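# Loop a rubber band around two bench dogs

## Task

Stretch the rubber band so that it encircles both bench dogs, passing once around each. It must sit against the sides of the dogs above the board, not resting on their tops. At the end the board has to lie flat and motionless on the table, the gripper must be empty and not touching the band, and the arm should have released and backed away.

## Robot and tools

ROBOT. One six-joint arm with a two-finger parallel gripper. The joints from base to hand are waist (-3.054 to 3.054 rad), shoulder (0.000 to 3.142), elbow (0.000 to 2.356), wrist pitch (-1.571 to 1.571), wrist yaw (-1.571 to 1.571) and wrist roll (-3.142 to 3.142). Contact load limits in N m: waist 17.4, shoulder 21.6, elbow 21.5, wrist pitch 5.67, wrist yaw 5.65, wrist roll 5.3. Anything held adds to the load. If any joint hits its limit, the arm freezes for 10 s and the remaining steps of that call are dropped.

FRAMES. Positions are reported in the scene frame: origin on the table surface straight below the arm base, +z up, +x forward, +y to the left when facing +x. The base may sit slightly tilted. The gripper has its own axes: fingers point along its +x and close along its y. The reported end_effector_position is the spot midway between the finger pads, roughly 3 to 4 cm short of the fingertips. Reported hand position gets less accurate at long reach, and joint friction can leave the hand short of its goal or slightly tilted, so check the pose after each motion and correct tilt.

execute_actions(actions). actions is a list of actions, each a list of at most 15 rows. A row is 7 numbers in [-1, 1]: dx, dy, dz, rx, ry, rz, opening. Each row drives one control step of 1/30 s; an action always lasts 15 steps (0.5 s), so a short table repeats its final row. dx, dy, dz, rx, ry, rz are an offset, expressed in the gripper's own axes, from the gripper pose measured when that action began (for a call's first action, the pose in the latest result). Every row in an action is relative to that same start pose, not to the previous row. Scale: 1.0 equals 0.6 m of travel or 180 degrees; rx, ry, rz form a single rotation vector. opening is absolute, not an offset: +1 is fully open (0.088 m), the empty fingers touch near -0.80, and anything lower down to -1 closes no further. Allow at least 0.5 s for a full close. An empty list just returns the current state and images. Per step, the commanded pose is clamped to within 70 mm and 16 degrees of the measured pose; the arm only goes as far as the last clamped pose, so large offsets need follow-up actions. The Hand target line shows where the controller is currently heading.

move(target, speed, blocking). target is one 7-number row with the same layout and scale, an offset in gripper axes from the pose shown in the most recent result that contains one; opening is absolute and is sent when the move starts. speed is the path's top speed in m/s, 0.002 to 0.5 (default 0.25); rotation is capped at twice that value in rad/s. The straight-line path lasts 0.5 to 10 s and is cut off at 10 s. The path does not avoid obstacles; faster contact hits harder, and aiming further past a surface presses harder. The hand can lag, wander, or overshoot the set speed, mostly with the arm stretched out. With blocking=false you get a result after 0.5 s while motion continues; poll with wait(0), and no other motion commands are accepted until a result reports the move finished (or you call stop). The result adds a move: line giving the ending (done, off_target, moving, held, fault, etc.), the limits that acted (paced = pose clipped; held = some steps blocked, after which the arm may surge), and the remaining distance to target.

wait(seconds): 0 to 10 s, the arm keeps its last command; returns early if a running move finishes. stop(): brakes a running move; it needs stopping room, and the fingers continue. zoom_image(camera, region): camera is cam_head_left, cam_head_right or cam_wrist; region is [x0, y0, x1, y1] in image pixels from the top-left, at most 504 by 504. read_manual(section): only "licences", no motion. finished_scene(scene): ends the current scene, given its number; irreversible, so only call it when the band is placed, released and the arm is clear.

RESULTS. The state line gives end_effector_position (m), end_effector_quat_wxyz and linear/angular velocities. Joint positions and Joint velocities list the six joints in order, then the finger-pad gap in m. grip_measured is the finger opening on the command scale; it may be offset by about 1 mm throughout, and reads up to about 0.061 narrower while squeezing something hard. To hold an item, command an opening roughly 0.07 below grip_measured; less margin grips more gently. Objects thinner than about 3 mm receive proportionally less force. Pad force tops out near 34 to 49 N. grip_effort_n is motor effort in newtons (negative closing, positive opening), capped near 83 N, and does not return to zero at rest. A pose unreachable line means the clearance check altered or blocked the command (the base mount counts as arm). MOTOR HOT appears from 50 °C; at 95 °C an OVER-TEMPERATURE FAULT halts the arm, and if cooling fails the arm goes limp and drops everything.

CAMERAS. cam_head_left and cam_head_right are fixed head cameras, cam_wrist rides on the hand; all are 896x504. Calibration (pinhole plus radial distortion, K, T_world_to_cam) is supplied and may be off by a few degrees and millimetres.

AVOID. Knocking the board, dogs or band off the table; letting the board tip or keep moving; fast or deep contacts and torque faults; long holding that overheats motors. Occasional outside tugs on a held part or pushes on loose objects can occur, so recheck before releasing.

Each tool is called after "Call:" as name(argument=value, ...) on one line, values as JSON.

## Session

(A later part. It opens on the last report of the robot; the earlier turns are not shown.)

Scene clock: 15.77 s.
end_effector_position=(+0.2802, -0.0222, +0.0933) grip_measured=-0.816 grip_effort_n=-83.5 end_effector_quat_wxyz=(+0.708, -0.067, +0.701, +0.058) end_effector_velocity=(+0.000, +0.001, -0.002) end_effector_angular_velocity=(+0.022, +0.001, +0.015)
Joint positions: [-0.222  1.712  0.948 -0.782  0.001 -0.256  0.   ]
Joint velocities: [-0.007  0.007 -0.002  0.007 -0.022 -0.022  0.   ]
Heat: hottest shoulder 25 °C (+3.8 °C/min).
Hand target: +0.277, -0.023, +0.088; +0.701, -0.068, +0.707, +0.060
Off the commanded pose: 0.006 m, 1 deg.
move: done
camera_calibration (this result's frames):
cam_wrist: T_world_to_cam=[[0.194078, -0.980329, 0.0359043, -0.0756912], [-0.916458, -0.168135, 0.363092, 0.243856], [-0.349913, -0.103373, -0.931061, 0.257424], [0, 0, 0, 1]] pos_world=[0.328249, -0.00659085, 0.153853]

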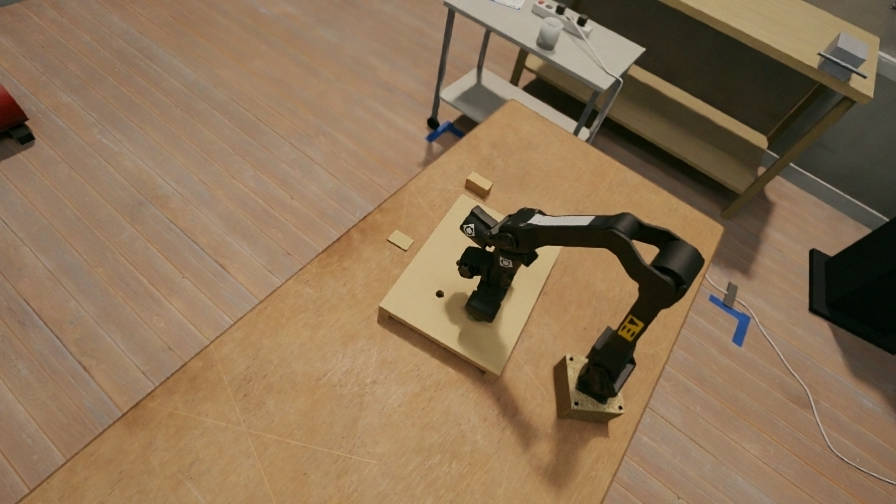

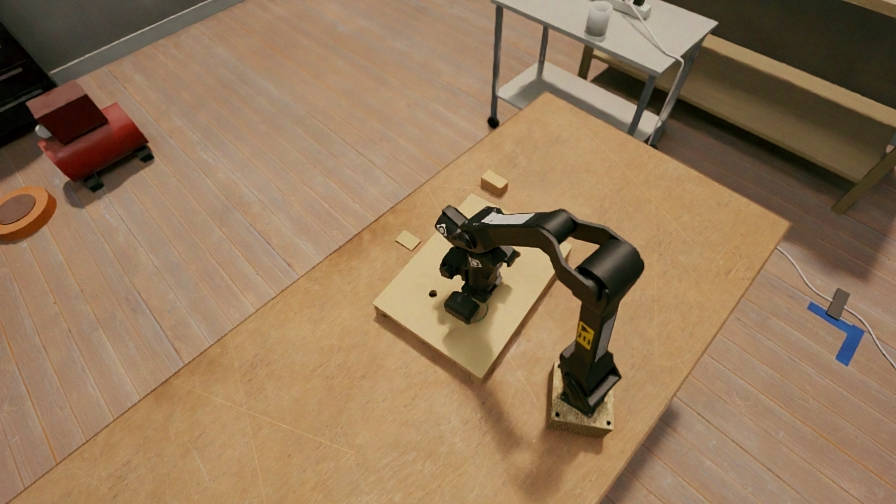

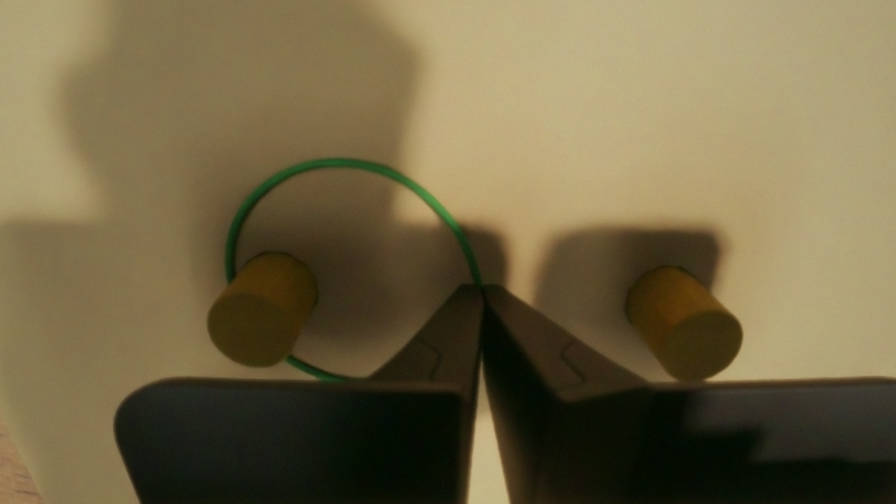

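Call:
move(target=[-0.052,-0.03,0,0,0,0,-1], speed=0.06)

Call:
move(target=[0,-0.095,-0.01,0,0,0,-1], speed=0.05)

Scene clock: 17.10 s.
end_effector_position=(+0.2813, -0.0385, +0.1202) grip_measured=-0.816 grip_effort_n=-83.5 end_effector_quat_wxyz=(+0.703, -0.065, +0.706, +0.057) end_effector_velocity=(-0.000, +0.001, +0.001) end_effector_angular_velocity=(+0.022, -0.001, -0.000)
Joint positions: [-0.28   1.683  1.034 -0.91   0.001 -0.31   0.   ]
Joint velocities: [-0.007 -0.002  0.002 -0.007 -0.022 -0.007  0.   ]
Heat: hottest shoulder 25 °C (+3.5 °C/min).
Hand target: +0.283, -0.040, +0.125; +0.708, -0.067, +0.701, +0.058
Off the commanded pose: 0.005 m, 1 deg.
move: done
camera_calibration (this result's frames):
cam_wrist: T_world_to_cam=[[0.190292, -0.981176, 0.0328897, -0.0914446], [-0.912245, -0.164345, 0.375234, 0.229837], [-0.362765, -0.101407, -0.926346, 0.28429], [0, 0, 0, 1]] pos_world=[0.3302, -0.0231215, 0.180116]

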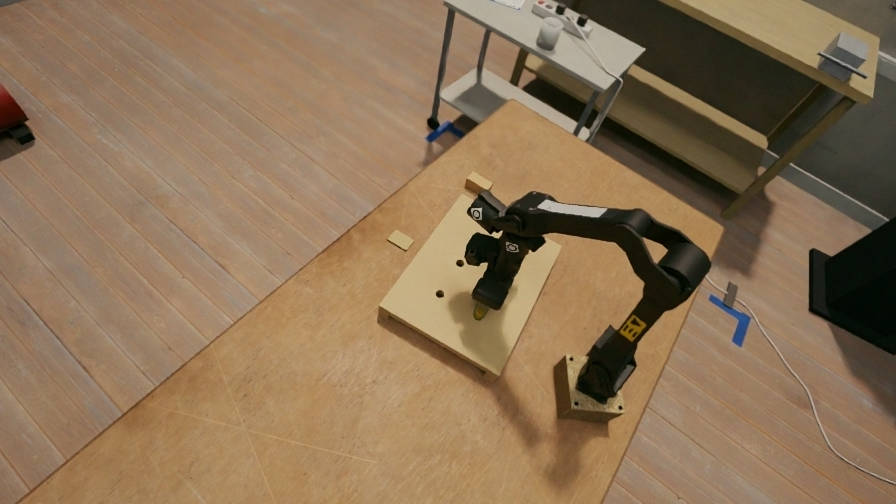

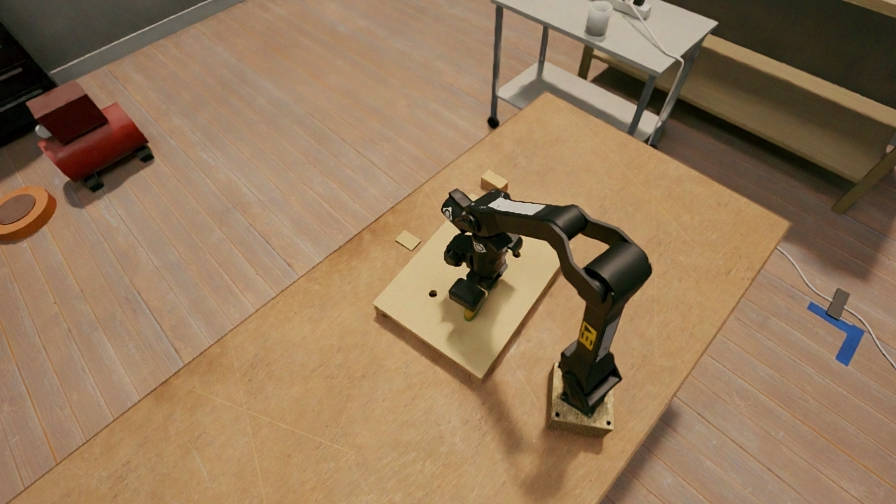

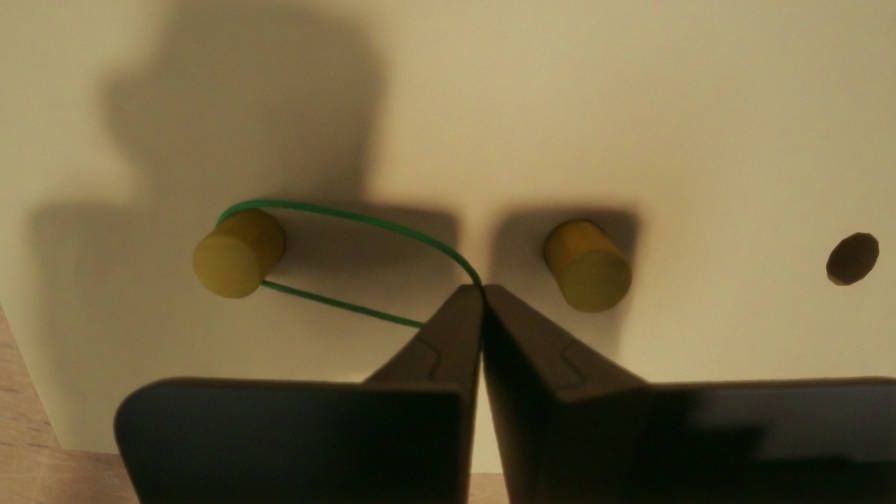

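Scene clock: 18.57 s.
end_effector_position=(+0.2842, -0.0901, +0.1215) grip_measured=-0.816 grip_effort_n=-83.5 end_effector_quat_wxyz=(+0.705, -0.063, +0.704, +0.061) end_effector_velocity=(+0.001, -0.004, -0.001) end_effector_angular_velocity=(-0.008, -0.000, +0.000)
Joint positions: [-0.457  1.733  1.095 -0.921 -0.011 -0.49   0.   ]
Joint velocities: [-0.007  0.007  0.002  0.007  0.007 -0.007  0.   ]
Heat: hottest shoulder 25 °C (+3.2 °C/min).
Hand target: +0.286, -0.096, +0.121; +0.703, -0.065, +0.705, +0.057
Off the commanded pose: 0.006 m, 1 deg.
move: done
camera_calibration (this result's frames):
cam_wrist: T_world_to_cam=[[0.193211, -0.980848, 0.02464, -0.142395], [-0.913159, -0.170578, 0.370195, 0.223829], [-0.358902, -0.094026, -0.928627, 0.28116], [0, 0, 0, 1]] pos_world=[0.332813, -0.0750516, 0.18174]

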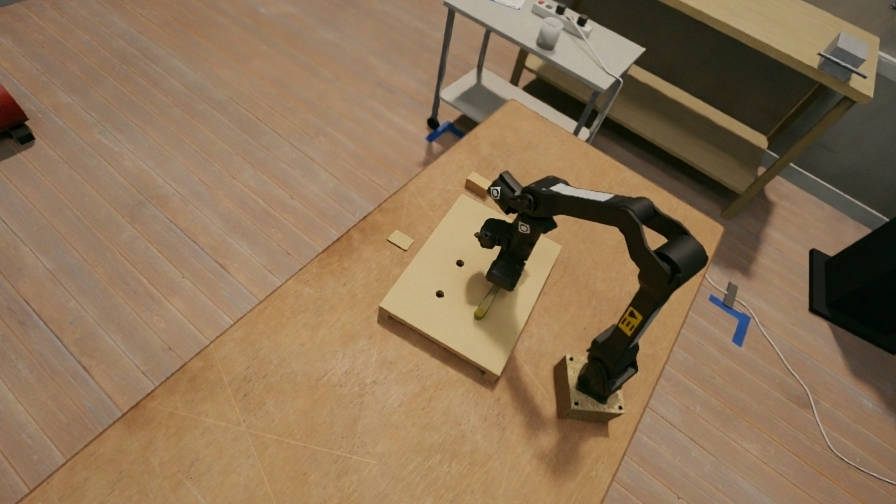

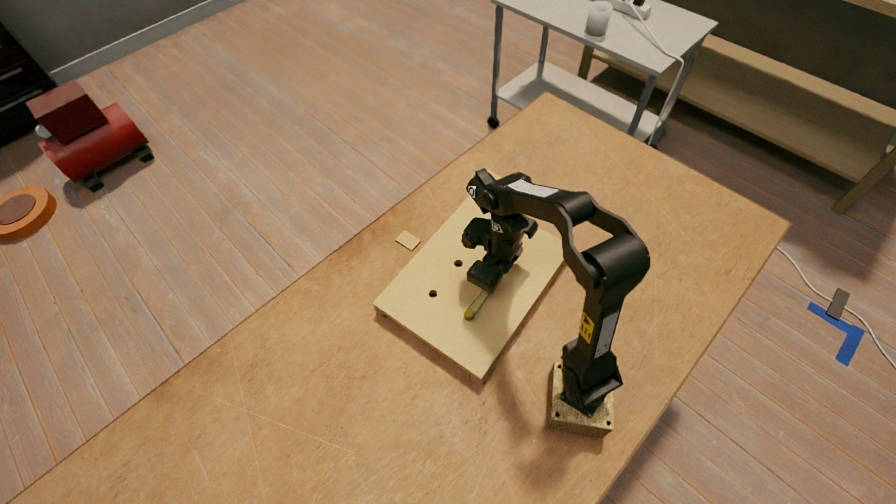

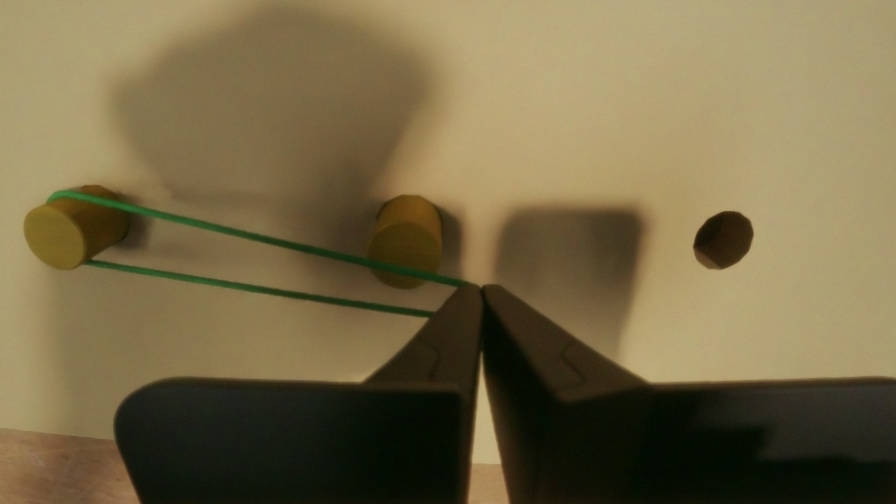

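Call:
move(target=[0.033,-0.022,-0.008,0,0,0,-1], speed=0.03)

Scene clock: 19.77 s.
end_effector_position=(+0.2845, -0.0984, +0.1071) grip_measured=-0.816 grip_effort_n=-83.5 end_effector_quat_wxyz=(+0.710, -0.061, +0.698, +0.066) end_effector_velocity=(-0.002, -0.000, +0.000) end_effector_angular_velocity=(+0.009, +0.004, -0.000)
Joint positions: [-0.49   1.76   1.064 -0.854 -0.026 -0.528  0.   ]
Joint velocities: [-0.007 -0.002 -0.002 -0.007 -0.007 -0.007  0.   ]
Heat: hottest shoulder 25 °C (+3.0 °C/min).
Hand target: +0.282, -0.104, +0.102; +0.705, -0.062, +0.704, +0.061
Off the commanded pose: 0.008 m, 1 deg.
move: done
camera_calibration (this result's frames):
cam_wrist: T_world_to_cam=[[0.198371, -0.979972, 0.0174179, -0.150875], [-0.917362, -0.179381, 0.355344, 0.229973], [-0.345103, -0.0864684, -0.934573, 0.264564], [0, 0, 0, 1]] pos_world=[0.332199, -0.0837239, 0.168163]

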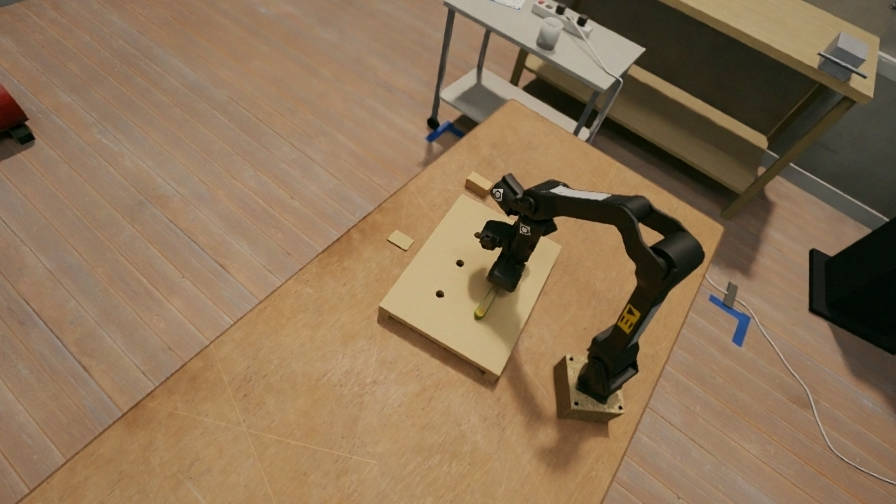

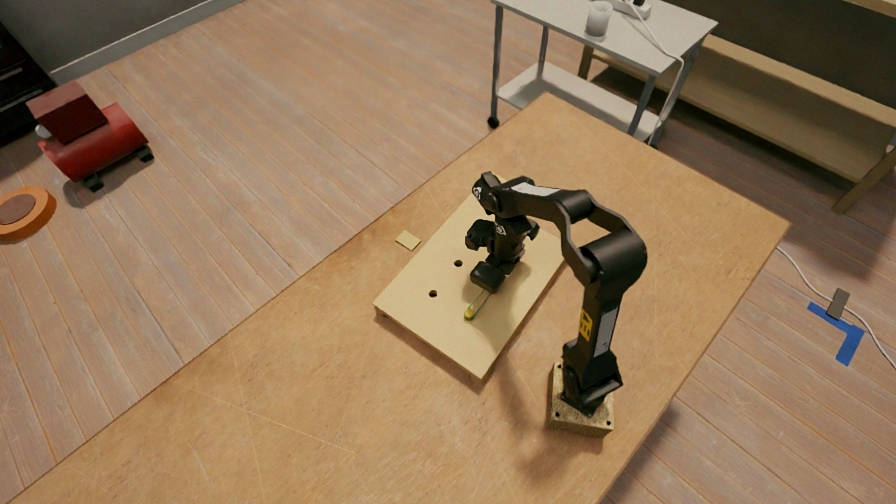

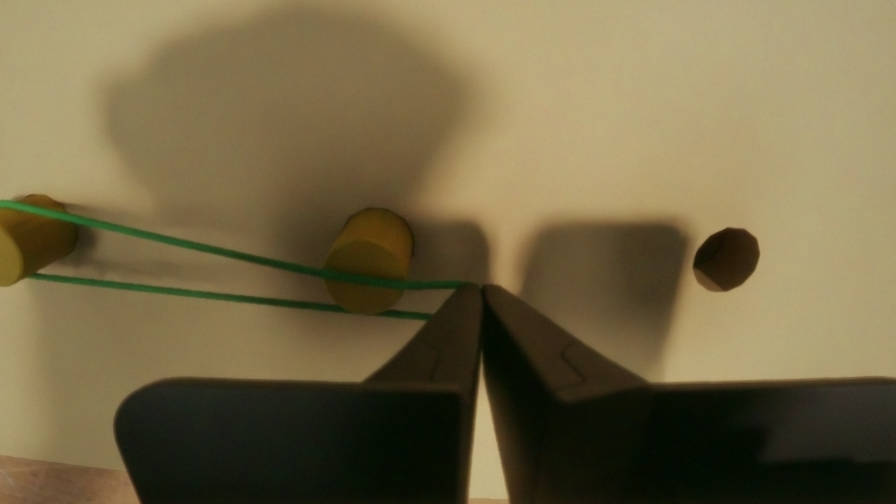

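Call:
move(target=[0.027,-0.011,-0.004,0,0,0,-1], speed=0.03)

Call:
move(target=[0.005,-0.008,0.035,0,0,0,-1], speed=0.03)

Scene clock: 20.73 s.
end_effector_position=(+0.2869, -0.0999, +0.0972) grip_measured=-0.816 grip_effort_n=-83.5 end_effector_quat_wxyz=(+0.716, -0.061, +0.692, +0.071) end_effector_velocity=(+0.000, -0.001, -0.001) end_effector_angular_velocity=(+0.005, -0.005, +0.015)
Joint positions: [-0.499  1.778  1.042 -0.801 -0.041 -0.542  0.   ]
Joint velocities: [-0.007  0.002 -0.002  0.007 -0.007 -0.022  0.   ]
Heat: hottest shoulder 25 °C (+2.9 °C/min).
Hand target: +0.283, -0.105, +0.091; +0.710, -0.061, +0.698, +0.067
Off the commanded pose: 0.009 m, 1 deg.
move: off_target
camera_calibration (this result's frames):
cam_wrist: T_world_to_cam=[[0.204137, -0.978866, 0.0122293, -0.153698], [-0.922152, -0.188086, 0.338023, 0.237592], [-0.328579, -0.0802801, -0.941058, 0.252524], [0, 0, 0, 1]] pos_world=[0.333446, -0.0854891, 0.159208]

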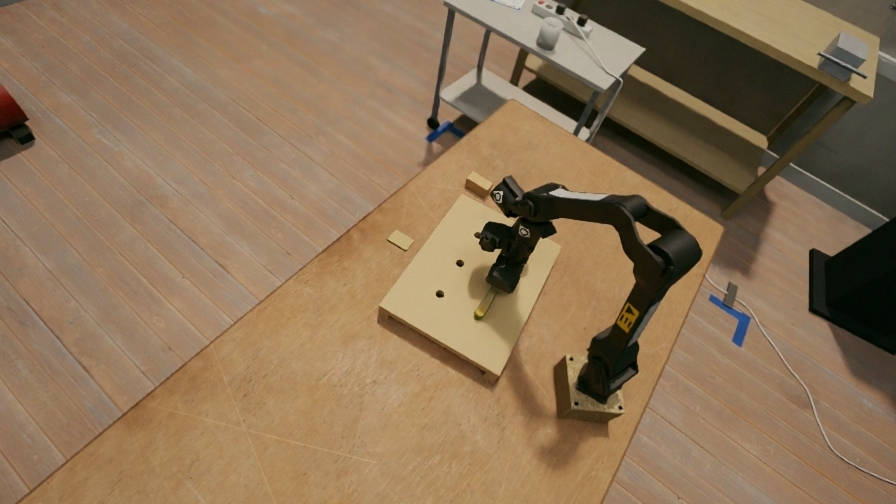

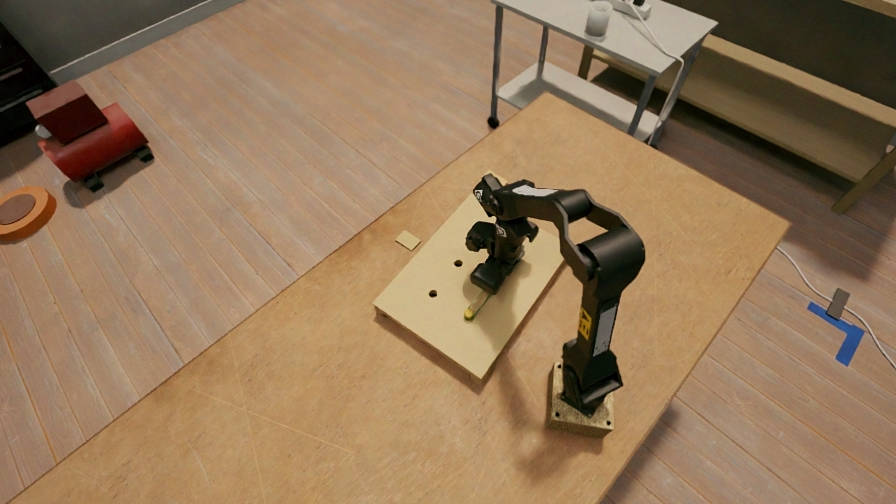

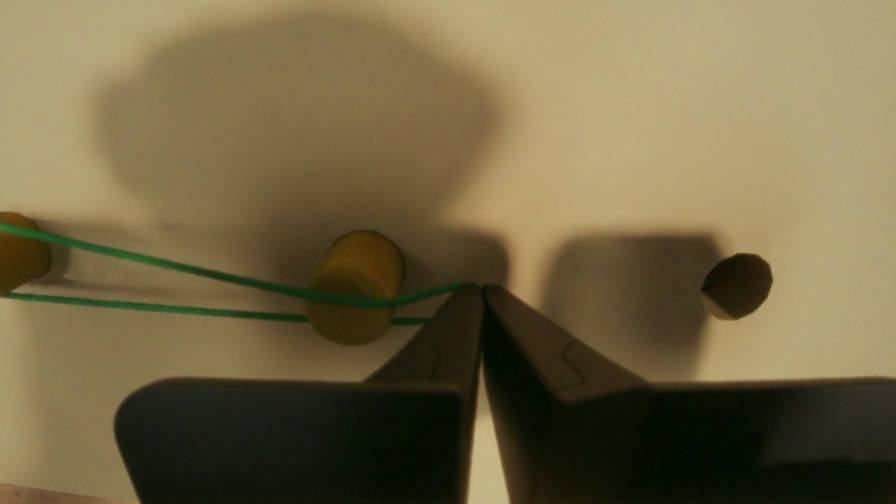

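Scene clock: 21.73 s.
end_effector_position=(+0.3031, -0.0959, +0.0947) grip_measured=-0.816 grip_effort_n=-83.5 end_effector_quat_wxyz=(+0.713, -0.060, +0.694, +0.080) end_effector_velocity=(+0.002, -0.000, +0.001) end_effector_angular_velocity=(+0.008, -0.000, +0.005)
Joint positions: [-0.473  1.839  1.11  -0.818 -0.049 -0.528  0.   ]
Joint velocities: [-0.002  0.007  0.012 -0.007 -0.007 -0.007  0.   ]
Heat: hottest shoulder 25 °C (+2.8 °C/min).
Hand target: +0.308, -0.100, +0.095; +0.716, -0.061, +0.692, +0.071
Off the commanded pose: 0.007 m, 1 deg.
move: done
camera_calibration (this result's frames):
cam_wrist: T_world_to_cam=[[0.214658, -0.976688, -0.00171969, -0.154735], [-0.917443, -0.202241, 0.342634, 0.250953], [-0.334994, -0.0719715, -0.939467, 0.258395], [0, 0, 0, 1]] pos_world=[0.350011, -0.0817782, 0.156503]

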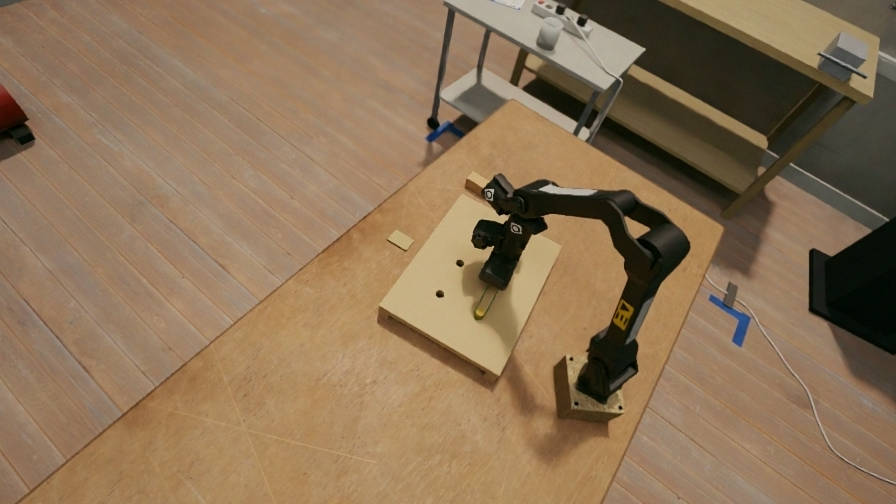

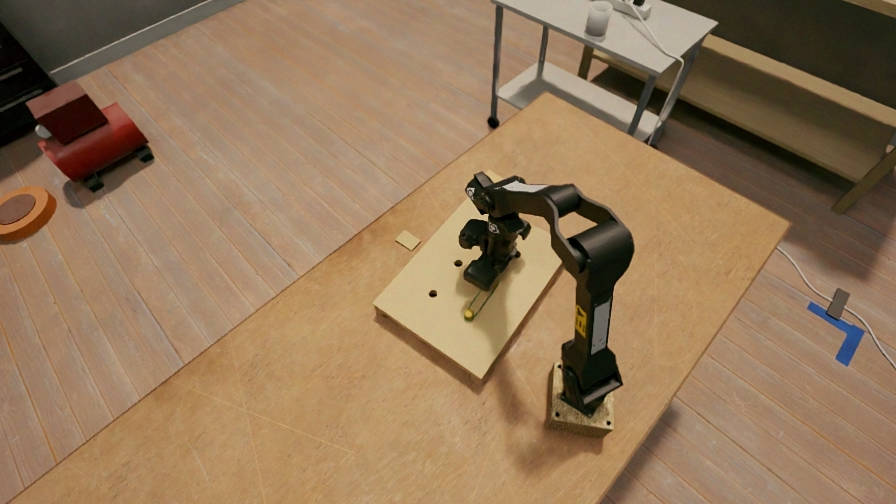

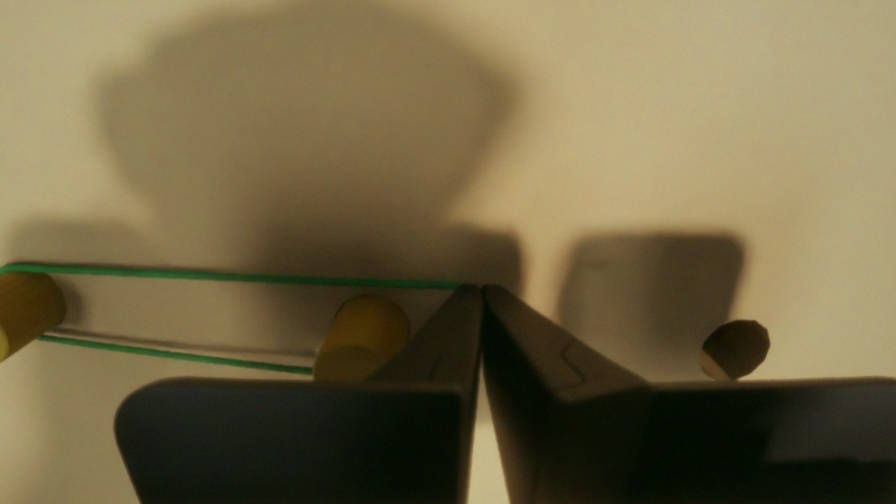

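Call:
move(target=[0.008,0.05,0.03,-0.5,0,0,-1], speed=0.3)

Scene clock: 25.00 s.
end_effector_position=(+0.3114, -0.0664, +0.0941) grip_measured=-0.816 grip_effort_n=-83.5 end_effector_quat_wxyz=(-0.464, +0.543, -0.443, -0.542) end_effector_velocity=(-0.002, +0.003, +0.000) end_effector_angular_velocity=(+0.023, +0.002, +0.020)
Joint positions: [-0.371  1.84   1.11  -0.816 -0.038 -1.978  0.   ]
Joint velocities: [-0.002 -0.002 -0.002 -0.007 -0.022 -0.022  0.   ]
Heat: hottest elbow 26 °C (+4.8 °C/min).
Hand target: +0.315, -0.063, +0.091; -0.462, +0.547, -0.434, -0.547
Off the commanded pose: 0.006 m, 1 deg.
move: done
camera_calibration (this result's frames):
cam_wrist: T_world_to_cam=[[0.979538, 0.195901, 0.0461375, -0.292543], [0.167352, -0.920157, 0.353983, -0.121856], [0.111799, -0.339018, -0.934113, 0.105372], [0, 0, 0, 1]] pos_world=[0.295169, -0.0190942, 0.155062]

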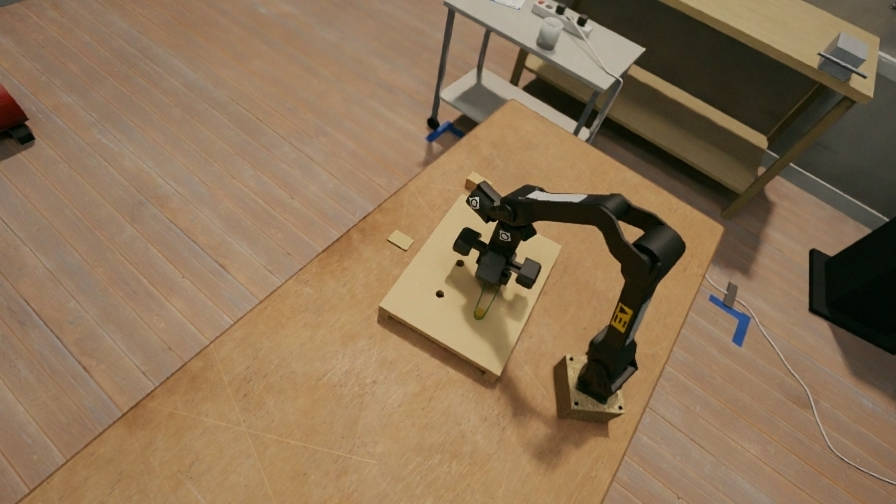

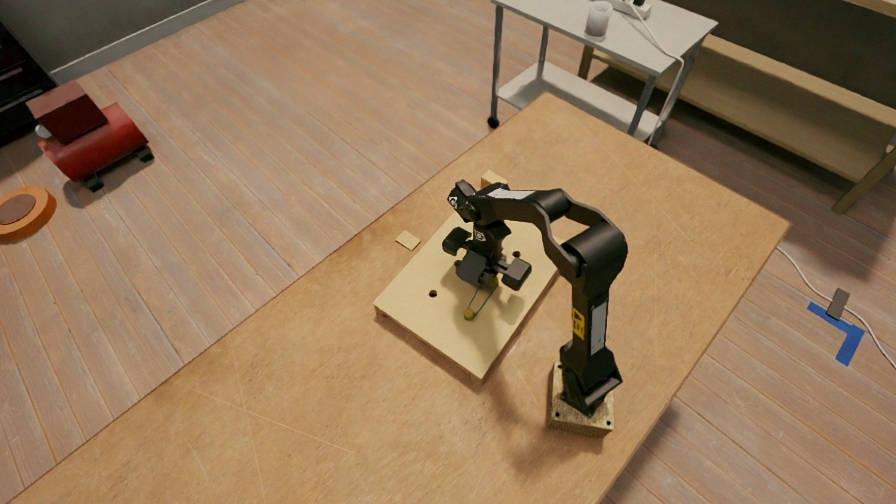

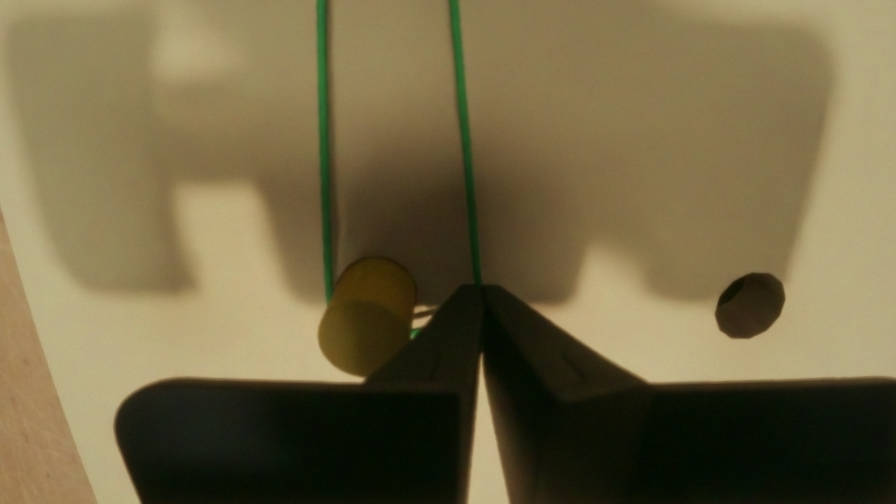

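Call:
move(target=[0,0,0.055,0,0,0,-0.72], speed=0.04)

Call:
move(target=[0,0.022,0,0,0,0,-0.48], speed=0.03)

Scene clock: 26.27 s.
end_effector_position=(+0.3062, -0.0352, +0.0931) grip_measured=-0.723 grip_effort_n=19.3 end_effector_quat_wxyz=(-0.461, +0.542, -0.443, -0.546) end_effector_velocity=(-0.007, +0.005, -0.001) end_effector_angular_velocity=(+0.025, +0.024, -0.005)
Joint positions: [-0.275  1.809  1.067 -0.807 -0.036 -1.886  0.004]
Joint velocities: [ 0.002 -0.002 -0.007 -0.022 -0.022  0.007 -0.   ]
Heat: hottest shoulder 26 °C (+4.6 °C/min).
Hand target: +0.305, -0.034, +0.095; -0.464, +0.543, -0.443, -0.543
Off the commanded pose: 0.002 m, 0 deg.
move: done
camera_calibration (this result's frames):
cam_wrist: T_world_to_cam=[[0.978943, 0.200279, 0.0394938, -0.292524], [0.174028, -0.919919, 0.351373, -0.0936802], [0.106704, -0.337101, -0.935402, 0.117376], [0, 0, 0, 1]] pos_world=[0.290143, 0.0119757, 0.154263]

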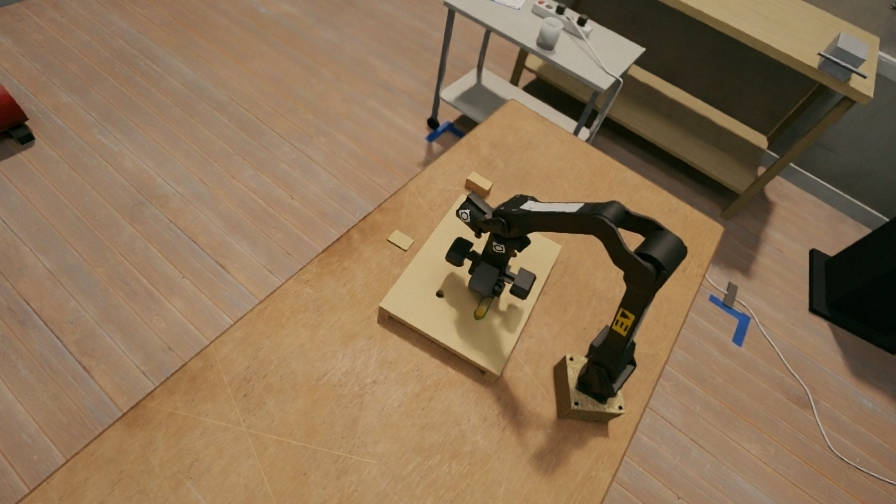

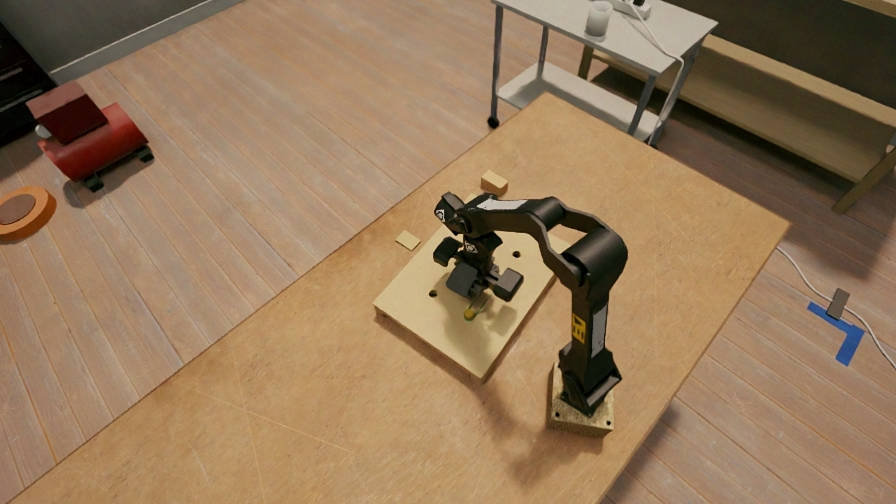

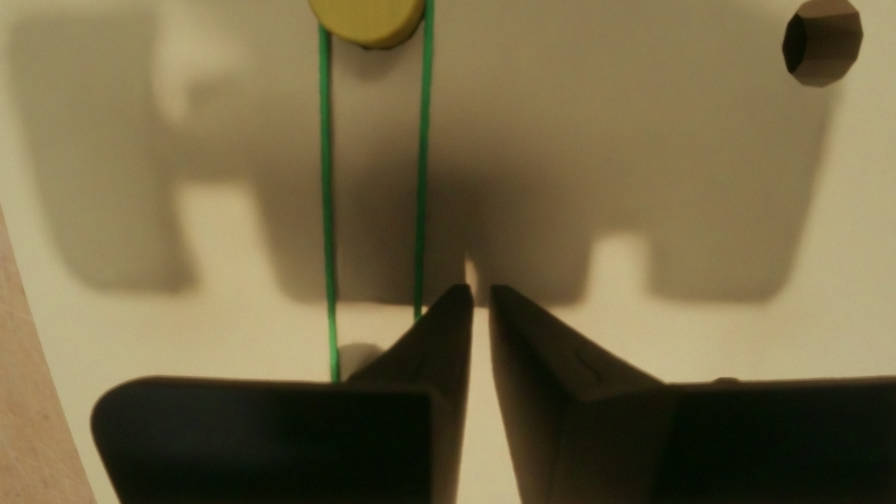

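Scene clock: 27.03 s.
end_effector_position=(+0.2946, -0.0370, +0.0915) grip_measured=-0.483 grip_effort_n=19.3 end_effector_quat_wxyz=(-0.461, +0.539, -0.445, -0.547) end_effector_velocity=(-0.001, +0.001, +0.001) end_effector_angular_velocity=(+0.006, -0.009, +0.005)
Joint positions: [-0.286  1.779  1.021 -0.799 -0.036 -1.893  0.015]
Joint velocities: [-0.002 -0.012 -0.012  0.007 -0.007 -0.007  0.   ]
Heat: hottest shoulder 26 °C (+4.4 °C/min).
Hand target: +0.293, -0.038, +0.093; -0.461, +0.541, -0.443, -0.546
Off the commanded pose: 0.002 m, 0 deg.
move: done
camera_calibration (this result's frames):
cam_wrist: T_world_to_cam=[[0.98004, 0.196064, 0.0328804, -0.280685], [0.172516, -0.920937, 0.349446, -0.0921594], [0.0987944, -0.336799, -0.936379, 0.118893], [0, 0, 0, 1]] pos_world=[0.279236, 0.0102022, 0.152763]

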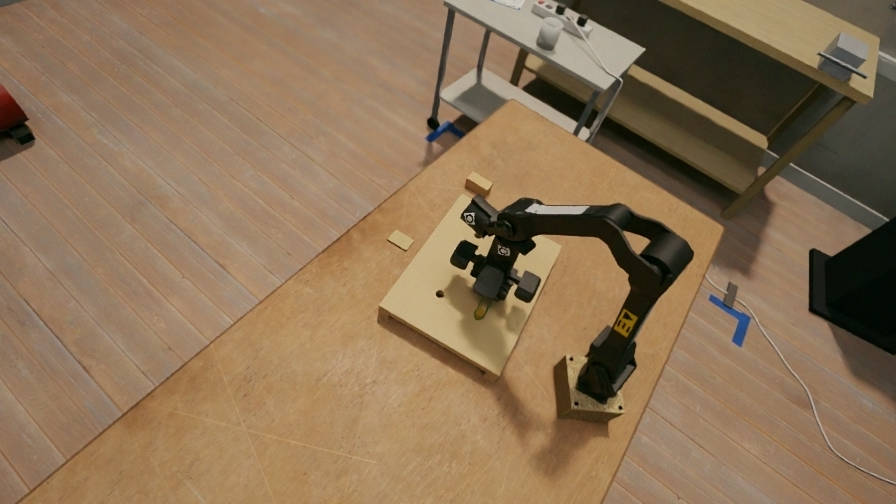

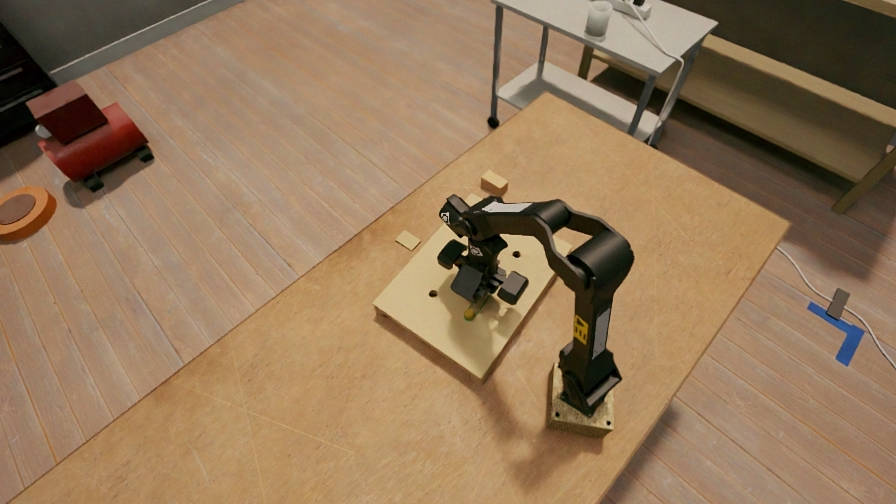

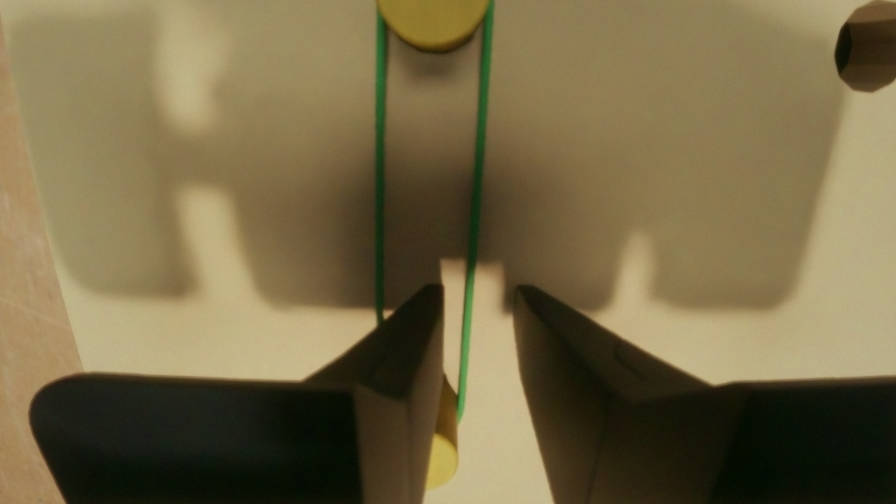

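It already slipped onto the dogs. Lift clear.

Call:
move(target=[-0.2,-0.08,-0.05,0,0,0,-0.48], speed=0.2)

Call:
zoom_image(camera="cam_head_right", region=[430, 250, 530, 340])

Scene clock: 28.37 s.
end_effector_position=(+0.3459, -0.0589, +0.2138) grip_measured=-0.483 grip_effort_n=18.8 end_effector_quat_wxyz=(-0.464, +0.542, -0.444, -0.542) end_effector_velocity=(+0.002, -0.000, +0.007) end_effector_angular_velocity=(+0.006, -0.009, +0.005)
Joint positions: [-0.331  1.846  1.614 -1.314 -0.036 -1.935  0.015]
Joint velocities: [-0.002  0.002  0.032 -0.022 -0.007 -0.007  0.   ]
Heat: hottest shoulder 26 °C (+4.2 °C/min).
Hand target: +0.347, -0.060, +0.211; -0.461, +0.539, -0.445, -0.547
Off the commanded pose: 0.003 m, 1 deg.
move: done
camera_calibration (this result's frames):
cam_wrist: T_world_to_cam=[[0.980302, 0.19254, 0.0439977, -0.333321], [0.164917, -0.920568, 0.354058, -0.162311], [0.108673, -0.339828, -0.934188, 0.216859], [0, 0, 0, 1]] pos_world=[0.329956, -0.0115456, 0.27472]

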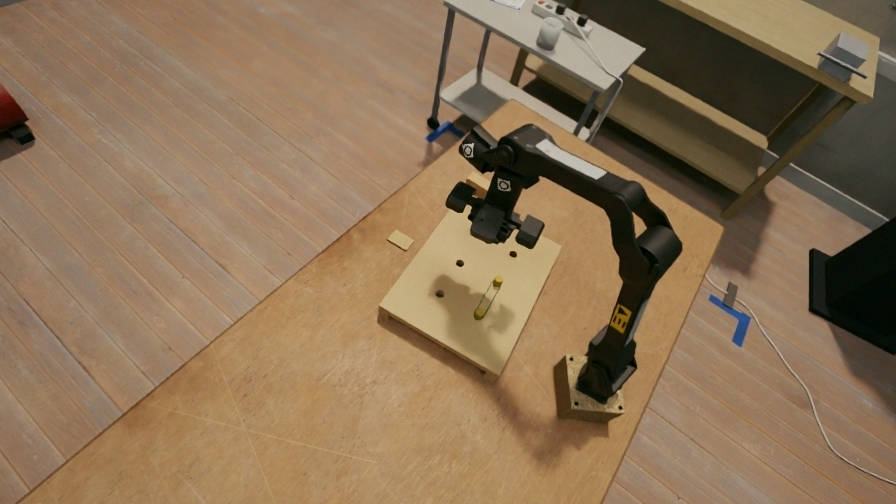

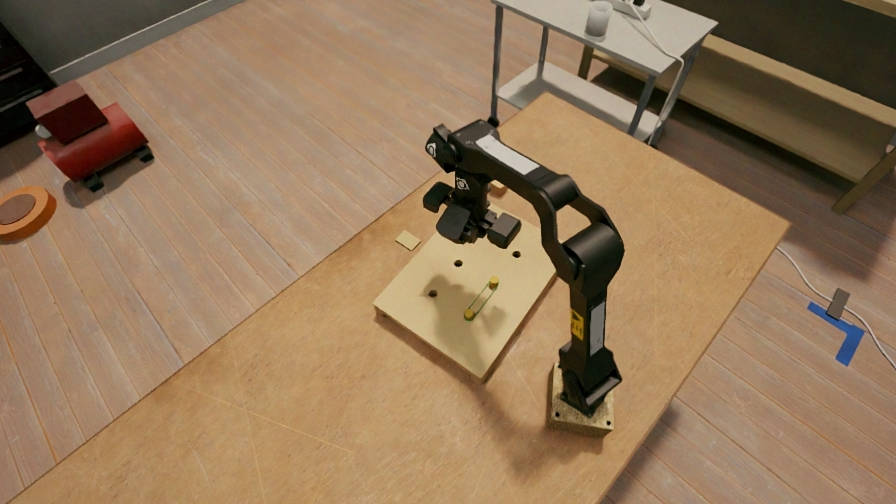

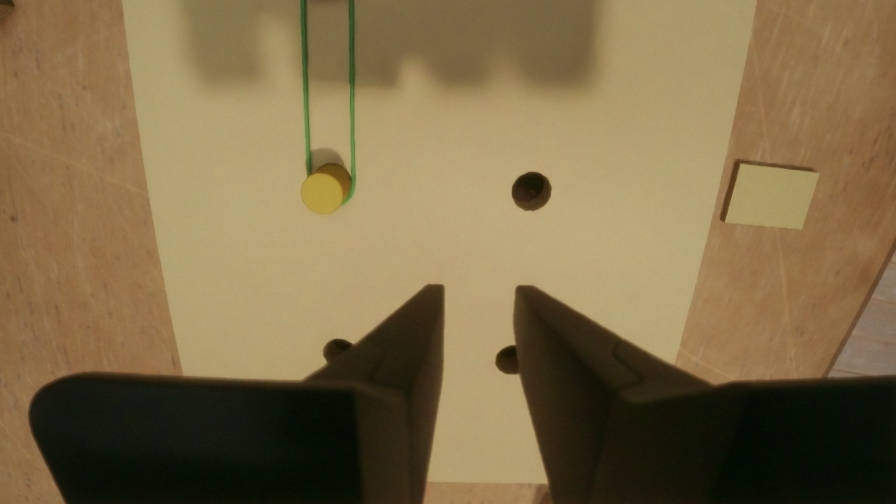

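Region (430, 250, 530, 340) of cam_head_right's 896x504 image, scaled by 5.040, with more detail than that image has; it fills the top 454 rows of this view, and the rest is white.

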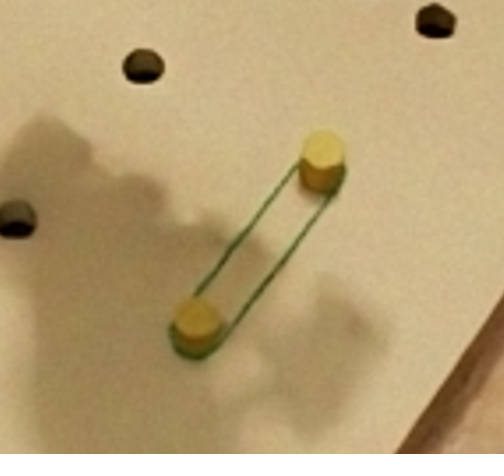

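Call:
finished_scene(scene=1)

The scene is finished: the task was done.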